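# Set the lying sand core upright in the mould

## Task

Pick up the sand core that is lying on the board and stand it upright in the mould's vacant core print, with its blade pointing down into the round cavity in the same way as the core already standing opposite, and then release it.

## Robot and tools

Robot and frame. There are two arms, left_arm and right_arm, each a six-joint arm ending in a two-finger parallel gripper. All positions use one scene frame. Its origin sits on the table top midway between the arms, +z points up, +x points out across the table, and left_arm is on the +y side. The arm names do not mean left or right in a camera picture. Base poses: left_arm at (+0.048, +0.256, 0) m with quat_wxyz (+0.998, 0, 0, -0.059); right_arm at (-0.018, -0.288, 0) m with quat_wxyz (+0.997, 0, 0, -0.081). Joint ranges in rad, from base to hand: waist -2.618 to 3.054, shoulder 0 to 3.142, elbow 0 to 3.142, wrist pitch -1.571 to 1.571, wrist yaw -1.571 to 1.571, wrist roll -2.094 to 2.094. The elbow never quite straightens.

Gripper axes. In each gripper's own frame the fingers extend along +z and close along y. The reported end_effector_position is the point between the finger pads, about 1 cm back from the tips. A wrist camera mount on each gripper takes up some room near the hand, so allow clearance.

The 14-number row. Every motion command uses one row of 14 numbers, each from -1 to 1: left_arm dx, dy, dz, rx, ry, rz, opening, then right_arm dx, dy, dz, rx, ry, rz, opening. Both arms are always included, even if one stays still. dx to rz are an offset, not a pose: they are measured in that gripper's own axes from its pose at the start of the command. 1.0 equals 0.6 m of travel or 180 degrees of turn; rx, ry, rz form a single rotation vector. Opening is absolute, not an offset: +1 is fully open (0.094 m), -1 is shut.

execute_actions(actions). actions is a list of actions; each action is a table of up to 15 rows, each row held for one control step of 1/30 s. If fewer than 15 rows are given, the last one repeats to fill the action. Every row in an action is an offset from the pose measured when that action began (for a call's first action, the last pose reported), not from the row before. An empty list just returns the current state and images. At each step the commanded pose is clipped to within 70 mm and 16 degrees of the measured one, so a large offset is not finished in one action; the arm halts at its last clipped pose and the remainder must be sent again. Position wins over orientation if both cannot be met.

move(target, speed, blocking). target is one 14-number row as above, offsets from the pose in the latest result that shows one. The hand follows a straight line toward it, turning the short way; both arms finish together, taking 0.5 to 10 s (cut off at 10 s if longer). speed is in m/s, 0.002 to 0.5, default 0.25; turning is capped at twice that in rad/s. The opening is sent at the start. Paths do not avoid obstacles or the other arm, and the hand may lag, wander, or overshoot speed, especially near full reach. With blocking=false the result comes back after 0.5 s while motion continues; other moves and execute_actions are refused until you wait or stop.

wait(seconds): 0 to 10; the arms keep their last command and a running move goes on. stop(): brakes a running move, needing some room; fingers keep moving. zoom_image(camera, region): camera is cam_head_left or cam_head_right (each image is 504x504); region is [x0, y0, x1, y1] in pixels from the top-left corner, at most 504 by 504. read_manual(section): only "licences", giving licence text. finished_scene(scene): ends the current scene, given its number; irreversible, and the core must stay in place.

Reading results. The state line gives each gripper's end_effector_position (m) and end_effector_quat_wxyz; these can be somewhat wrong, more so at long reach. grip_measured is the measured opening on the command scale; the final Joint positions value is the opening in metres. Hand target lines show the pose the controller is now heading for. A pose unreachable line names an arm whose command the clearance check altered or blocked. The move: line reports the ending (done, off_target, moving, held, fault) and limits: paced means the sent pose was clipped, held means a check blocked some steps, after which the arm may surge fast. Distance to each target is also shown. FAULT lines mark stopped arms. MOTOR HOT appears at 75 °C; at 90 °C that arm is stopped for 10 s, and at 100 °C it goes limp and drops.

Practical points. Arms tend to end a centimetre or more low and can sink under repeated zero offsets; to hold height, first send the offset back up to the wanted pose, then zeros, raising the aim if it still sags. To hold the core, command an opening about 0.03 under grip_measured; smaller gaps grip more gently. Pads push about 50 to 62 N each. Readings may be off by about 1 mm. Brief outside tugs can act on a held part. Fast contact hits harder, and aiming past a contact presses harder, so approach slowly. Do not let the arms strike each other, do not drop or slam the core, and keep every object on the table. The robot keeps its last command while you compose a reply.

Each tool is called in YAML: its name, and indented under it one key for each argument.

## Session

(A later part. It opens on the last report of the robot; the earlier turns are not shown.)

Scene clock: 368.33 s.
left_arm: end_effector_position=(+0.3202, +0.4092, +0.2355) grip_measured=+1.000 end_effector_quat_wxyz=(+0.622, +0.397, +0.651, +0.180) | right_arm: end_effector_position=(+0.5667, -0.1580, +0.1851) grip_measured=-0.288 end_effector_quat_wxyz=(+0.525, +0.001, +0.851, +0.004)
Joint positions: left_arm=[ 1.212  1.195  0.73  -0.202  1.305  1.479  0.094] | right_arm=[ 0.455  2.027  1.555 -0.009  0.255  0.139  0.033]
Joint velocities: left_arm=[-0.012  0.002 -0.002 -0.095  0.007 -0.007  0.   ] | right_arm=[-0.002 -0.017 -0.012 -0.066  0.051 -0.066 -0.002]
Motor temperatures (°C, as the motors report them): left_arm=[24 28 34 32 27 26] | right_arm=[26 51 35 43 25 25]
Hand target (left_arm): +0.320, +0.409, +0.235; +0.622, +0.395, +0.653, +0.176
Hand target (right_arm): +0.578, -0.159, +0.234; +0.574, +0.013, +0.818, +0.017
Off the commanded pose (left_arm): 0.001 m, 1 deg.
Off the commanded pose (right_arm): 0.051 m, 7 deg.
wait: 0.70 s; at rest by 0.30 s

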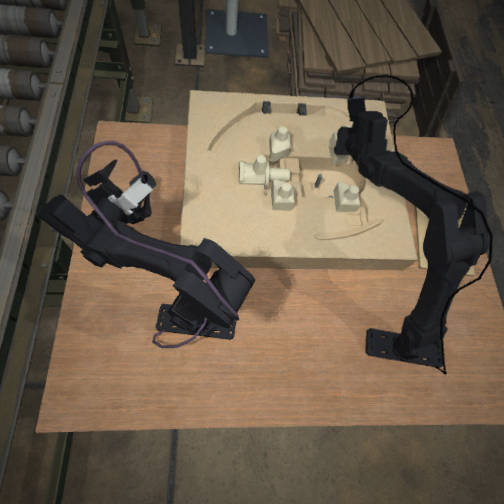

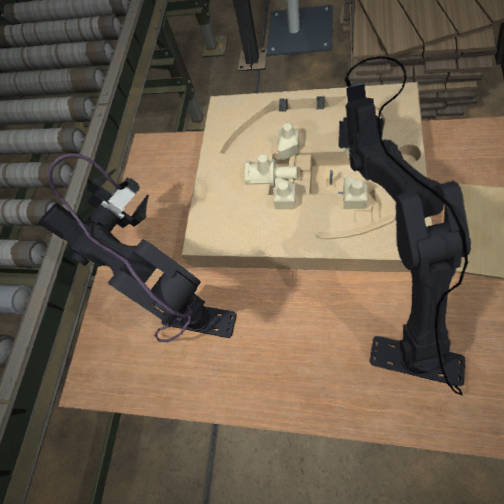

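execute_actions:
  actions:
    - [[0,0,0,0,0,0,1,-0.0817,0.0007,-0.0132,-0.003,-0.038,0.0107,-0.36],[0,0,0,0,0,0,1,-0.0792,0.0008,-0.0127,-0.003,-0.038,0.0107,-0.36],[0,0,0,0,0,0,1,-0.0768,0.0009,-0.0122,-0.003,-0.038,0.0107,-0.36],[0,0,0,0,0,0,1,-0.0743,0.001,-0.0117,-0.003,-0.038,0.0107,-0.36],[0,0,0,0,0,0,1,-0.0718,0.0011,-0.0112,-0.003,-0.038,0.0107,-0.36],[0,0,0,0,0,0,1,-0.0693,0.0012,-0.0107,-0.003,-0.038,0.0107,-0.36],[0,0,0,0,0,0,1,-0.0668,0.0013,-0.0102,-0.003,-0.037,0.0107,-0.36],[0,0,0,0,0,0,1,-0.0644,0.0013,-0.0097,-0.003,-0.037,0.0107,-0.36],[0,0,0,0,0,0,1,-0.0619,0.0014,-0.0092,-0.003,-0.037,0.0107,-0.36],[0,0,0,0,0,0,1,-0.0594,0.0015,-0.0087,-0.003,-0.037,0.0107,-0.36],[0,0,0,0,0,0,1,-0.0569,0.0016,-0.0082,-0.003,-0.036,0.0107,-0.36],[0,0,0,0,0,0,1,-0.0544,0.0017,-0.0077,-0.003,-0.036,0.0107,-0.36],[0,0,0,0,0,0,1,-0.052,0.0018,-0.0072,-0.003,-0.036,0.0107,-0.36],[0,0,0,0,0,0,1,-0.0495,0.0019,-0.0067,-0.003,-0.036,0.0107,-0.36],[0,0,0,0,0,0,1,-0.047,0.002,-0.0062,-0.003,-0.036,0.0107,-0.36]]

wait:
  seconds: 0.7

zoom_image:
  camera: "cam_head_left"
  region: [295, 110, 395, 220]

zoom_image:
  camera: "cam_head_right"
  region: [305, 105, 405, 215]

Scene clock: 375.10 s.
left_arm: end_effector_position=(+0.3205, +0.4098, +0.2363) grip_measured=+1.000 end_effector_quat_wxyz=(+0.621, +0.399, +0.649, +0.183) | right_arm: end_effector_position=(+0.5673, -0.1578, +0.1856) grip_measured=-0.288 end_effector_quat_wxyz=(+0.529, +0.001, +0.849, +0.005)
Joint positions: left_arm=[ 1.212  1.195  0.73  -0.193  1.305  1.479  0.094] | right_arm=[0.455 2.027 1.55  0.004 0.255 0.139 0.033]
Joint velocities: left_arm=[ 0.002  0.002 -0.002  0.007  0.007 -0.022  0.   ] | right_arm=[-0.002 -0.007 -0.105  0.183 -0.037 -0.066 -0.   ]
Motor temperatures (°C, as the motors report them): left_arm=[24 28 34 32 27 26] | right_arm=[26 52 37 42 25 25]
Hand target (left_arm): +0.320, +0.409, +0.236; +0.622, +0.397, +0.651, +0.180
Hand target (right_arm): +0.574, -0.157, +0.212; +0.570, +0.013, +0.821, +0.017
Off the commanded pose (left_arm): 0.001 m, 1 deg.
Off the commanded pose (right_arm): 0.028 m, 6 deg.

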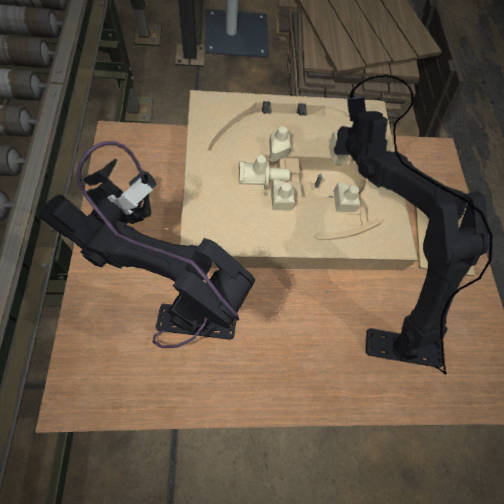

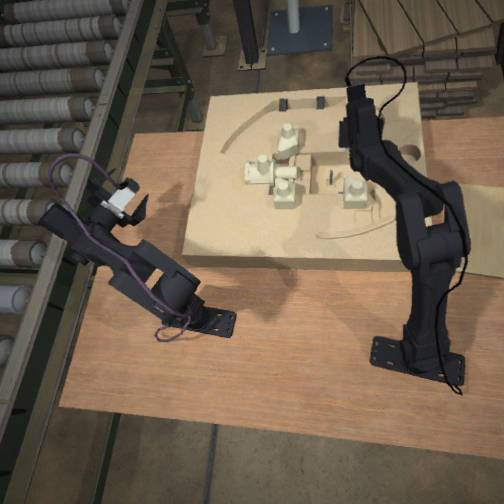

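Scene clock: 375.80 s.
left_arm: end_effector_position=(+0.3205, +0.4098, +0.2364) grip_measured=+1.000 end_effector_quat_wxyz=(+0.621, +0.399, +0.649, +0.183) | right_arm: end_effector_position=(+0.5671, -0.1577, +0.1818) grip_measured=-0.288 end_effector_quat_wxyz=(+0.528, +0.001, +0.849, +0.005)
Joint positions: left_arm=[ 1.212  1.195  0.73  -0.193  1.305  1.479  0.094] | right_arm=[0.455 2.031 1.539 0.018 0.254 0.139 0.033]
Joint velocities: left_arm=[-0.007 -0.012 -0.002 -0.007  0.007  0.007  0.   ] | right_arm=[-0.017 -0.002  0.007  0.007 -0.066 -0.037 -0.001]
Motor temperatures (°C, as the motors report them): left_arm=[24 28 34 32 27 26] | right_arm=[26 52 37 42 25 25]
Hand target (left_arm): +0.320, +0.409, +0.236; +0.622, +0.397, +0.651, +0.180
Hand target (right_arm): +0.574, -0.157, +0.212; +0.570, +0.013, +0.821, +0.017
Off the commanded pose (left_arm): 0.001 m, 1 deg.
Off the commanded pose (right_arm): 0.031 m, 6 deg.
wait: 0.70 s; at rest by 0.27 s

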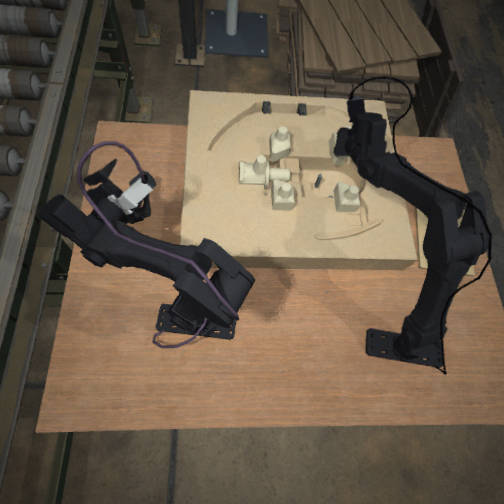

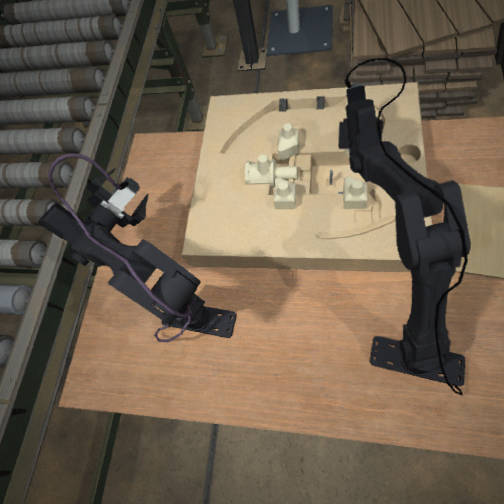

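Region (295, 110, 395, 220) of cam_head_left's 504x504 image, scaled by 4.582, with more detail than that image has; it fills the left 458 columns of this view, and the rest is white.

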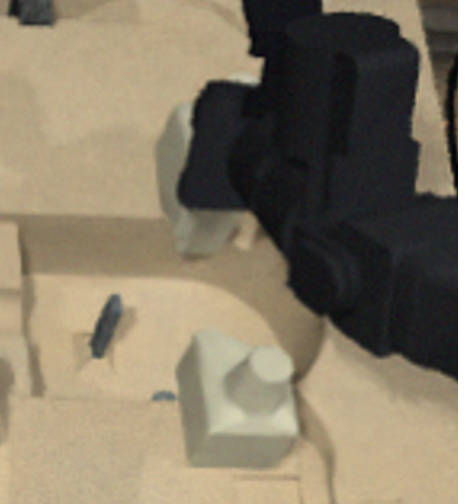

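Region (305, 105, 405, 215) of cam_head_right's 504x504 image, scaled by 4.582, with more detail than that image has; it fills the left 458 columns of this view, and the rest is white.

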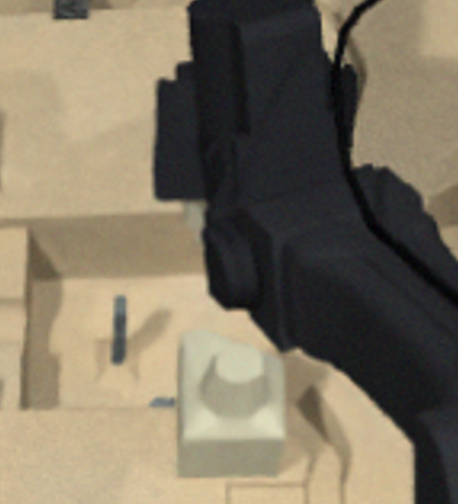

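execute_actions:
  actions:
    - [[0,0,0,0,0,0,1,-0.0501,0.0018,-0.0084,-0.003,-0.034,0.0105,-0.36],[0,0,0,0,0,0,1,-0.0485,0.002,-0.0078,-0.003,-0.0337,0.0105,-0.36],[0,0,0,0,0,0,1,-0.0469,0.0022,-0.0073,-0.003,-0.0333,0.0105,-0.36],[0,0,0,0,0,0,1,-0.0453,0.0024,-0.0068,-0.003,-0.033,0.0105,-0.36],[0,0,0,0,0,0,1,-0.0437,0.0026,-0.0062,-0.003,-0.0326,0.0105,-0.36],[0,0,0,0,0,0,1,-0.0421,0.0028,-0.0057,-0.003,-0.0323,0.0105,-0.36],[0,0,0,0,0,0,1,-0.0405,0.003,-0.0052,-0.003,-0.0319,0.0105,-0.36],[0,0,0,0,0,0,1,-0.039,0.0033,-0.0046,-0.003,-0.0316,0.0105,-0.36],[0,0,0,0,0,0,1,-0.0374,0.0035,-0.0041,-0.003,-0.0312,0.0105,-0.36],[0,0,0,0,0,0,1,-0.0358,0.0037,-0.0036,-0.003,-0.0309,0.0105,-0.36],[0,0,0,0,0,0,1,-0.0342,0.0039,-0.003,-0.003,-0.0305,0.0105,-0.36],[0,0,0,0,0,0,1,-0.0326,0.0041,-0.0025,-0.003,-0.0302,0.0105,-0.36],[0,0,0,0,0,0,1,-0.031,0.0043,-0.002,-0.003,-0.0298,0.0105,-0.36],[0,0,0,0,0,0,1,-0.0294,0.0045,-0.0014,-0.003,-0.0294,0.0105,-0.36],[0,0,0,0,0,0,1,-0.0278,0.0047,-0.0009,-0.003,-0.029,0.0105,-0.36]]

wait:
  seconds: 0.7

zoom_image:
  camera: "cam_head_left"
  region: [295, 110, 395, 220]

zoom_image:
  camera: "cam_head_right"
  region: [305, 105, 405, 215]

Scene clock: 382.20 s.
left_arm: end_effector_position=(+0.3208, +0.4104, +0.2372) grip_measured=+1.000 end_effector_quat_wxyz=(+0.621, +0.401, +0.647, +0.187) | right_arm: end_effector_position=(+0.5674, -0.1580, +0.1800) grip_measured=-0.288 end_effector_quat_wxyz=(+0.534, +0.004, +0.845, +0.007)
Joint positions: left_arm=[ 1.212  1.195  0.73  -0.184  1.305  1.479  0.094] | right_arm=[0.455 2.031 1.519 0.053 0.256 0.142 0.033]
Joint velocities: left_arm=[-0.012  0.007 -0.012 -0.037 -0.037  0.037  0.   ] | right_arm=[ 0.012 -0.007 -0.037 -0.007  0.022  0.037 -0.   ]
Motor temperatures (°C, as the motors report them): left_arm=[24 28 34 32 27 26] | right_arm=[26 52 36 43 25 25]
Hand target (left_arm): +0.321, +0.410, +0.236; +0.621, +0.399, +0.649, +0.183
Hand target (right_arm): +0.573, -0.155, +0.197; +0.565, +0.013, +0.825, +0.018
Off the commanded pose (left_arm): 0.001 m, 1 deg.
Off the commanded pose (right_arm): 0.018 m, 5 deg.

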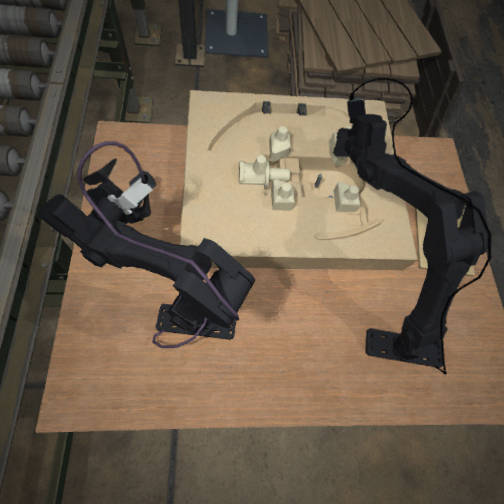

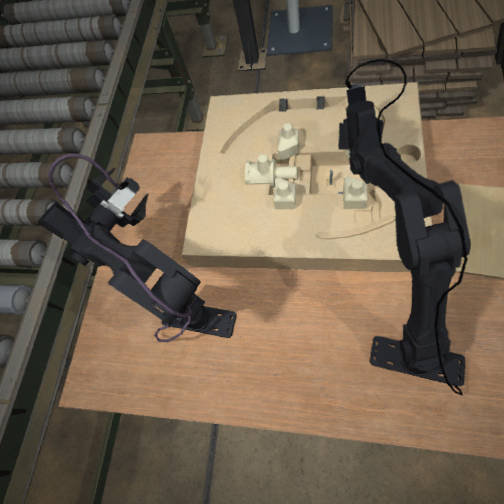

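Scene clock: 382.90 s.
left_arm: end_effector_position=(+0.3208, +0.4104, +0.2372) grip_measured=+1.000 end_effector_quat_wxyz=(+0.621, +0.401, +0.647, +0.187) | right_arm: end_effector_position=(+0.5674, -0.1582, +0.1797) grip_measured=-0.288 end_effector_quat_wxyz=(+0.535, +0.005, +0.845, +0.007)
Joint positions: left_arm=[ 1.212  1.195  0.73  -0.184  1.305  1.479  0.094] | right_arm=[0.455 2.031 1.516 0.057 0.257 0.144 0.033]
Joint velocities: left_arm=[ 0.002 -0.007  0.007 -0.125  0.022  0.066  0.   ] | right_arm=[-0.002  0.012  0.002  0.022 -0.022 -0.037 -0.   ]
Motor temperatures (°C, as the motors report them): left_arm=[24 28 34 32 27 26] | right_arm=[26 52 36 43 25 25]
Hand target (left_arm): +0.321, +0.410, +0.236; +0.621, +0.399, +0.649, +0.183
Hand target (right_arm): +0.573, -0.155, +0.197; +0.565, +0.013, +0.825, +0.018
Off the commanded pose (left_arm): 0.001 m, 1 deg.
Off the commanded pose (right_arm): 0.019 m, 5 deg.
wait: 0.70 s; at rest by 0.17 s

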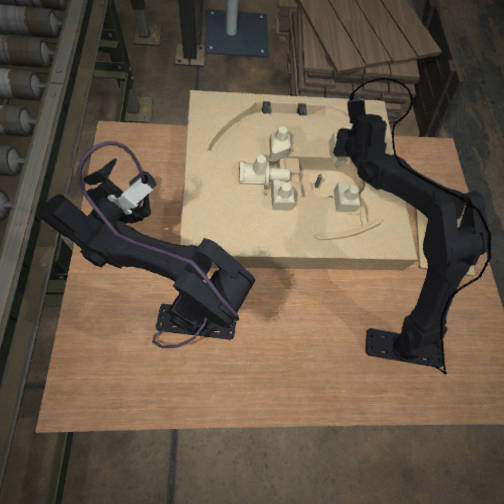

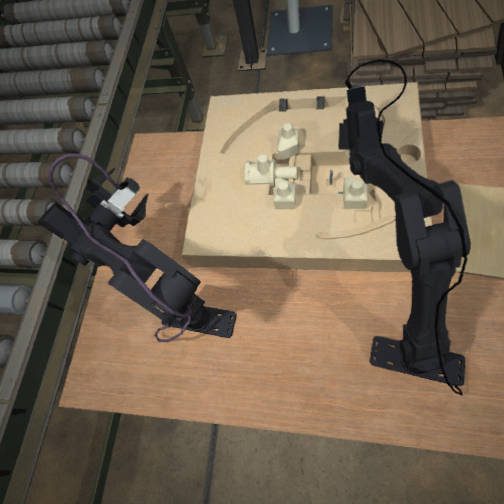

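Region (295, 110, 395, 220) of cam_head_left's 504x504 image, scaled by 4.582, with more detail than that image has; it fills the left 458 columns of this view, and the rest is white.

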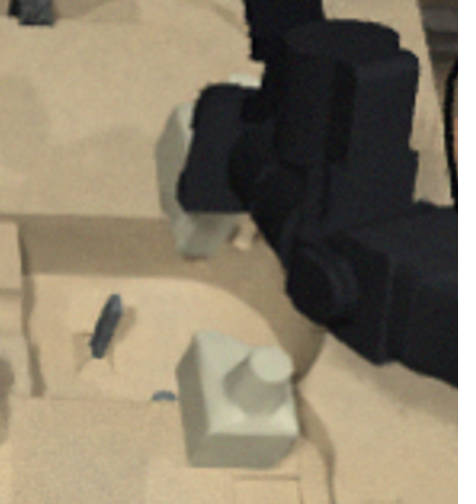

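Region (305, 105, 405, 215) of cam_head_right's 504x504 image, scaled by 4.582, with more detail than that image has; it fills the left 458 columns of this view, and the rest is white.

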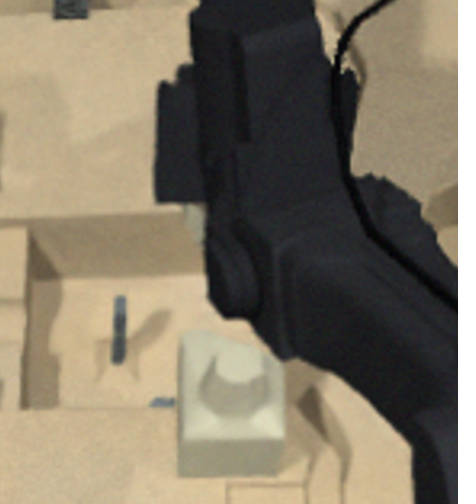

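execute_actions:
  actions:
    - [[0,0,0,0,0,0,1,-0.0348,0.0054,-0.0043,-0.003,-0.0245,0.009,-0.36],[0,0,0,0,0,0,1,-0.0389,0.005,-0.0063,-0.003,-0.0257,0.009,-0.36],[0,0,0,0,0,0,1,-0.0429,0.0045,-0.0082,-0.003,-0.0269,0.009,-0.36],[0,0,0,0,0,0,1,-0.047,0.0041,-0.0101,-0.003,-0.0281,0.009,-0.36],[0,0,0,0,0,0,1,-0.0511,0.0037,-0.0121,-0.003,-0.0293,0.009,-0.36],[0,0,0,0,0,0,1,-0.0552,0.0033,-0.014,-0.003,-0.0305,0.009,-0.36],[0,0,0,0,0,0,1,-0.0593,0.0029,-0.0159,-0.003,-0.0317,0.009,-0.36],[0,0,0,0,0,0,1,-0.0633,0.0024,-0.0178,-0.003,-0.0329,0.009,-0.36],[0,0,0,0,0,0,1,-0.0674,0.002,-0.0198,-0.003,-0.034,0.009,-0.36],[0,0,0,0,0,0,1,-0.0715,0.0016,-0.0217,-0.003,-0.035,0.009,-0.36],[0,0,0,0,0,0,1,-0.0715,0.0016,-0.0217,-0.003,-0.035,0.009,-0.36],[0,0,0,0,0,0,1,-0.0715,0.0016,-0.0217,-0.003,-0.035,0.009,-0.33],[0,0,0,0,0,0,1,-0.0715,0.0016,-0.0217,-0.003,-0.035,0.009,-0.3],[0,0,0,0,0,0,1,-0.0715,0.0016,-0.0217,-0.003,-0.035,0.009,-0.25],[0,0,0,0,0,0,1,-0.0715,0.0016,-0.0217,-0.003,-0.035,0.009,-0.15]]

wait:
  seconds: 0.7

zoom_image:
  camera: "cam_head_left"
  region: [295, 110, 395, 220]

Scene clock: 389.07 s.
left_arm: end_effector_position=(+0.3211, +0.4110, +0.2381) grip_measured=+1.000 end_effector_quat_wxyz=(+0.621, +0.403, +0.645, +0.190) | right_arm: end_effector_position=(+0.5673, -0.1583, +0.1806) grip_measured=-0.193 end_effector_quat_wxyz=(+0.536, +0.006, +0.844, +0.007)
Joint positions: left_arm=[ 1.212  1.195  0.73  -0.175  1.305  1.479  0.094] | right_arm=[0.455 2.029 1.516 0.057 0.257 0.145 0.038]
Joint velocities: left_arm=[ 0.002  0.007 -0.002 -0.007  0.007  0.037  0.   ] | right_arm=[-0.012  0.007  0.002  0.066 -0.051  0.066  0.083]
Motor temperatures (°C, as the motors report them): left_arm=[24 28 34 32 27 26] | right_arm=[26 51 36 43 25 25]
Hand target (left_arm): +0.321, +0.410, +0.237; +0.621, +0.401, +0.647, +0.187
Hand target (right_arm): +0.572, -0.159, +0.224; +0.580, +0.015, +0.814, +0.019
Off the commanded pose (left_arm): 0.001 m, 1 deg.
Off the commanded pose (right_arm): 0.044 m, 6 deg.

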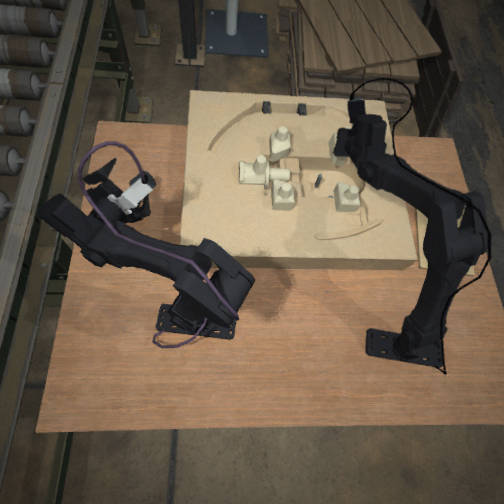

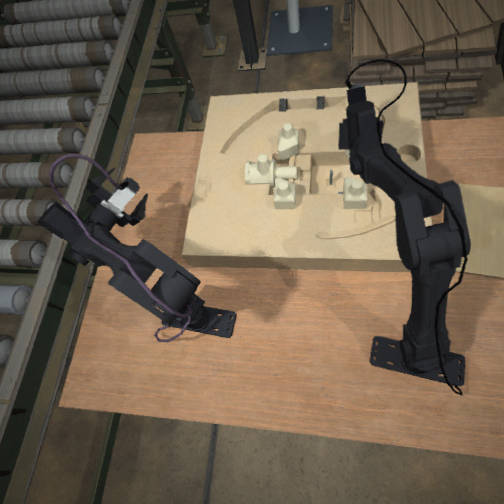

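Scene clock: 389.77 s.
left_arm: end_effector_position=(+0.3211, +0.4110, +0.2381) grip_measured=+1.000 end_effector_quat_wxyz=(+0.621, +0.403, +0.645, +0.190) | right_arm: end_effector_position=(+0.5693, -0.1567, +0.2004) grip_measured=-0.151 end_effector_quat_wxyz=(+0.558, +0.009, +0.829, +0.016)
Joint positions: left_arm=[ 1.212  1.195  0.73  -0.175  1.305  1.479  0.094] | right_arm=[0.455 2.008 1.516 0.093 0.253 0.145 0.04 ]
Joint velocities: left_arm=[-0.007  0.007  0.012 -0.022 -0.007  0.007  0.   ] | right_arm=[-0.017 -0.002 -0.027 -0.051 -0.022 -0.066 -0.   ]
Motor temperatures (°C, as the motors report them): left_arm=[24 28 34 32 27 26] | right_arm=[26 51 36 43 25 25]
Hand target (left_arm): +0.321, +0.410, +0.237; +0.621, +0.401, +0.647, +0.187
Hand target (right_arm): +0.572, -0.159, +0.224; +0.580, +0.016, +0.814, +0.019
Off the commanded pose (left_arm): 0.001 m, 1 deg.
Off the commanded pose (right_arm): 0.024 m, 3 deg.
wait: 0.70 s; at rest by 0.47 s

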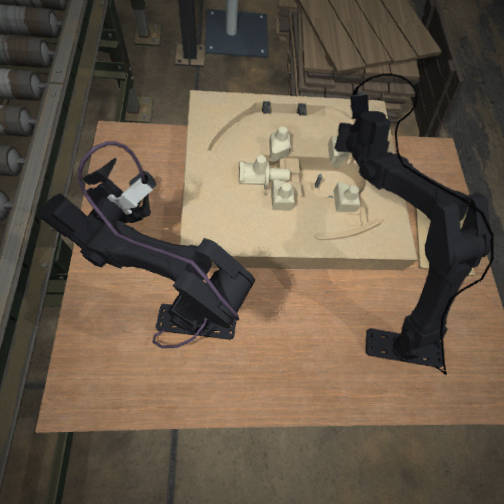

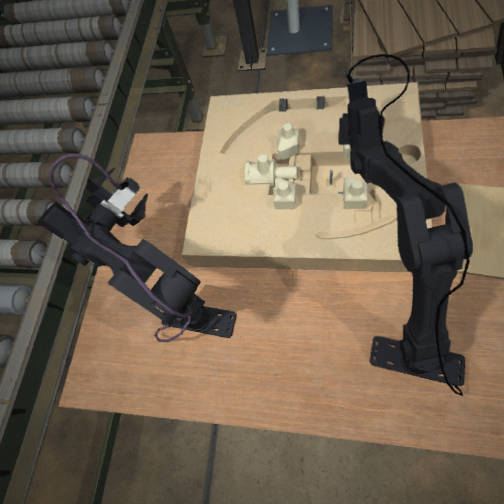

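Region (295, 110, 395, 220) of cam_head_left's 504x504 image, scaled by 4.582, with more detail than that image has; it fills the left 458 columns of this view, and the rest is white.

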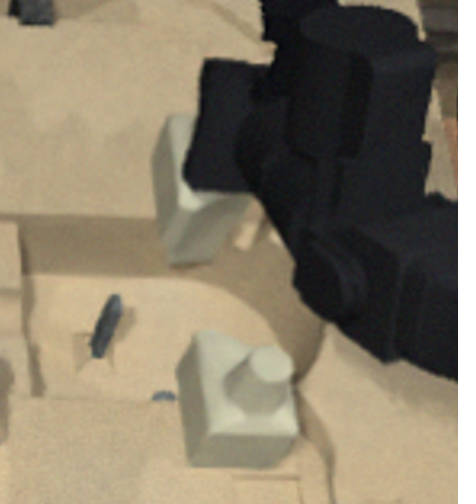

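execute_actions:
  actions:
    - [[0,0,0,0,0,0,1,-0.04,-0.003,-0.012,0,-0.017,0,0.0],[0,0,0,0,0,0,1,-0.045,-0.003,-0.014,0,-0.017,0,0.1],[0,0,0,0,0,0,1,-0.052,-0.002,-0.018,0,-0.017,0,0.2],[0,0,0,0,0,0,1,-0.06,-0.002,-0.022,0,-0.017,0,0.2],[0,0,0,0,0,0,1,-0.069,-0.001,-0.026,0,-0.017,0,0.2],[0,0,0,0,0,0,1,-0.078,-0.001,-0.03,0,-0.017,0,0.2],[0,0,0,0,0,0,1,-0.087,0,-0.034,0,-0.017,0,0.2],[0,0,0,0,0,0,1,-0.096,0,-0.038,0,-0.017,0,0.2],[0,0,0,0,0,0,1,-0.105,0.001,-0.042,0,-0.017,0,0.2],[0,0,0,0,0,0,1,-0.114,0.001,-0.046,0,-0.017,0,0.2],[0,0,0,0,0,0,1,-0.123,0.002,-0.05,0,-0.017,0,0.2],[0,0,0,0,0,0,1,-0.132,0.002,-0.054,0,-0.017,0,0.2],[0,0,0,0,0,0,1,-0.141,0.003,-0.058,0,-0.017,0,0.2],[0,0,0,0,0,0,1,-0.149,0.003,-0.061,0,-0.017,0,0.2],[0,0,0,0,0,0,1,-0.155,0.003,-0.064,0,-0.017,0,0.2]]
    - [[0,0,0,0,0,0,1,-0.09,-0.01,-0.04,0,-0.017,0,0.2],[0,0,0,0,0,0,1,-0.09,-0.025,-0.045,0,-0.017,0,0.2],[0,0,0,0,0,0,1,-0.09,-0.04,-0.05,0,-0.017,0,0.2],[0,0,0,0,0,0,1,-0.09,-0.06,-0.056,0,-0.017,0,0.2],[0,0,0,0,0,0,1,-0.09,-0.08,-0.062,0,-0.017,0,0.2],[0,0,0,0,0,0,1,-0.09,-0.1,-0.068,0,-0.017,0,0.2],[0,0,0,0,0,0,1,-0.09,-0.12,-0.074,0,-0.017,0,0.2],[0,0,0,0,0,0,1,-0.09,-0.14,-0.08,0,-0.017,0,0.2],[0,0,0,0,0,0,1,-0.09,-0.16,-0.086,0,-0.017,0,0.2],[0,0,0,0,0,0,1,-0.09,-0.18,-0.092,0,-0.017,0,0.2],[0,0,0,0,0,0,1,-0.09,-0.2,-0.098,0,-0.017,0,0.2],[0,0,0,0,0,0,1,-0.09,-0.215,-0.104,0,-0.017,0,0.2],[0,0,0,0,0,0,1,-0.09,-0.23,-0.11,0,-0.017,0,0.2],[0,0,0,0,0,0,1,-0.09,-0.24,-0.115,0,-0.017,0,0.2],[0,0,0,0,0,0,1,-0.09,-0.25,-0.12,0,-0.017,0,0.2]]

wait:
  seconds: 0.7

zoom_image:
  camera: "cam_head_left"
  region: [295, 110, 395, 220]

zoom_image:
  camera: "cam_head_right"
  region: [305, 105, 405, 215]

Scene clock: 398.67 s.
left_arm: end_effector_position=(+0.3217, +0.4121, +0.2397) grip_measured=+1.000 end_effector_quat_wxyz=(+0.620, +0.408, +0.641, +0.197) | right_arm: end_effector_position=(+0.5370, -0.3141, +0.3541) grip_measured=+0.199 end_effector_quat_wxyz=(+0.620, +0.048, +0.783, -0.009)
Joint positions: left_arm=[ 1.212  1.195  0.73  -0.157  1.305  1.479  0.094] | right_arm=[ 0.126  1.736  1.625 -0.121  0.037  0.056  0.056]
Joint velocities: left_arm=[-0.017 -0.012  0.007 -0.051 -0.11  -0.095  0.   ] | right_arm=[-0.657 -0.3   -0.364 -0.007 -0.579 -0.081  0.   ]
Motor temperatures (°C, as the motors report them): left_arm=[24 28 34 32 27 26] | right_arm=[26 52 36 42 25 25]
Hand target (left_arm): +0.321, +0.412, +0.239; +0.621, +0.405, +0.643, +0.193
Hand target (right_arm): +0.526, -0.308, +0.346; +0.606, +0.012, +0.795, +0.014
Off the commanded pose (left_arm): 0.001 m, 1 deg.
Off the commanded pose (right_arm): 0.018 m, 6 deg.

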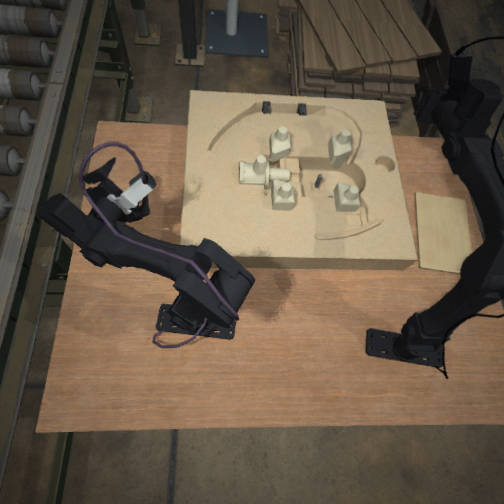

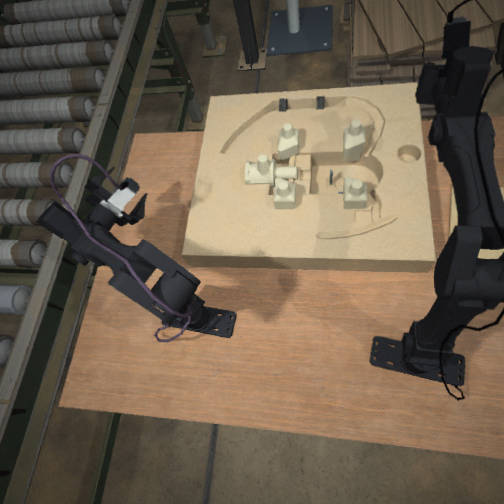

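Scene clock: 399.37 s.
left_arm: end_effector_position=(+0.3217, +0.4121, +0.2398) grip_measured=+1.000 end_effector_quat_wxyz=(+0.620, +0.408, +0.641, +0.197) | right_arm: end_effector_position=(+0.5320, -0.3130, +0.3470) grip_measured=+0.199 end_effector_quat_wxyz=(+0.611, +0.019, +0.791, +0.011)
Joint positions: left_arm=[ 1.212  1.195  0.73  -0.157  1.305  1.479  0.094] | right_arm=[ 0.097  1.721  1.601 -0.136 -0.057  0.027  0.056]
Joint velocities: left_arm=[ 0.007  0.007 -0.002 -0.007 -0.007 -0.022  0.   ] | right_arm=[-0.002  0.002  0.007  0.051  0.051 -0.037 -0.   ]
Motor temperatures (°C, as the motors report them): left_arm=[24 28 34 32 27 26] | right_arm=[26 51 36 42 25 25]
Hand target (left_arm): +0.321, +0.412, +0.239; +0.621, +0.405, +0.643, +0.193
Hand target (right_arm): +0.526, -0.308, +0.346; +0.606, +0.012, +0.795, +0.015
Off the commanded pose (left_arm): 0.001 m, 1 deg.
Off the commanded pose (right_arm): 0.010 m, 2 deg.
wait: 0.70 s; at rest by 0.53 s

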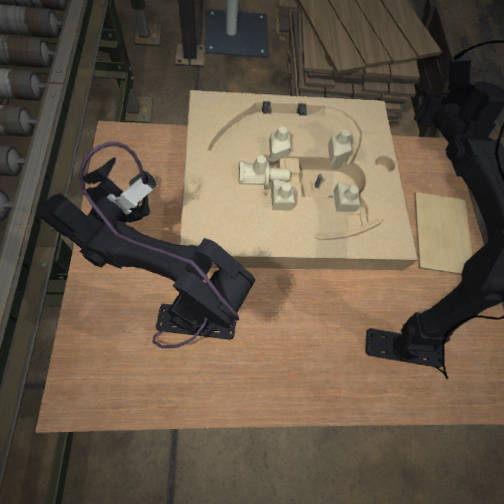

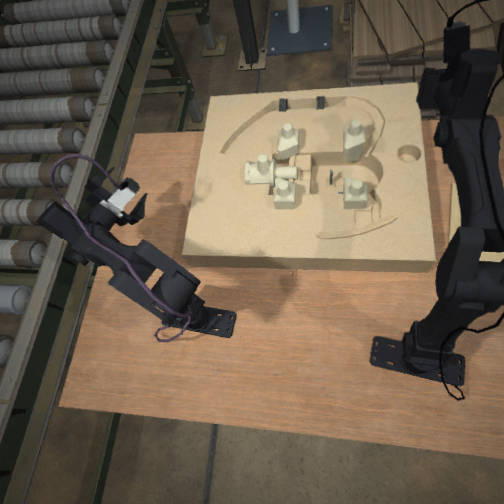

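Region (295, 110, 395, 220) of cam_head_left's 504x504 image, scaled by 4.582, with more detail than that image has; it fills the left 458 columns of this view, and the rest is white.

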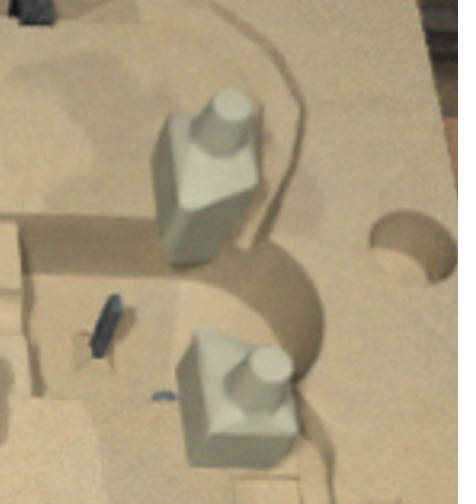

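Region (305, 105, 405, 215) of cam_head_right's 504x504 image, scaled by 4.582, with more detail than that image has; it fills the left 458 columns of this view, and the rest is white.

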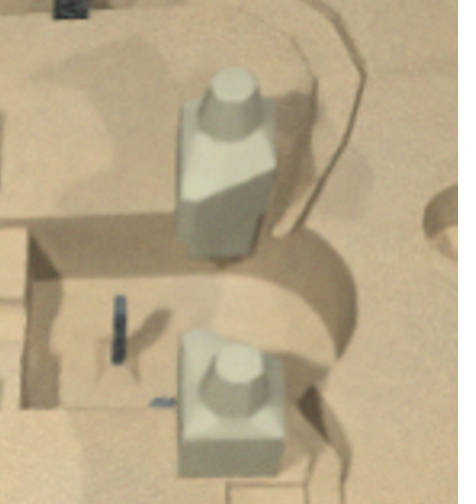

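zoom_image:
  camera: "cam_head_left"
  region: [255, 115, 375, 175]

zoom_image:
  camera: "cam_head_right"
  region: [265, 110, 385, 170]

Region (255, 115, 375, 175) of cam_head_left's 504x504 image, scaled by 4.200, with more detail than that image has.

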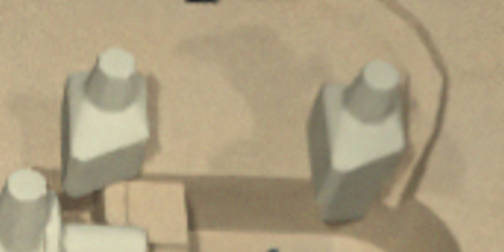

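Region (265, 110, 385, 170) of cam_head_right's 504x504 image, scaled by 4.200, with more detail than that image has.

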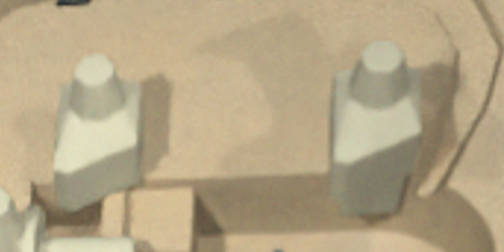

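finished_scene:
  scene: 1

The scene is finished: the task was done.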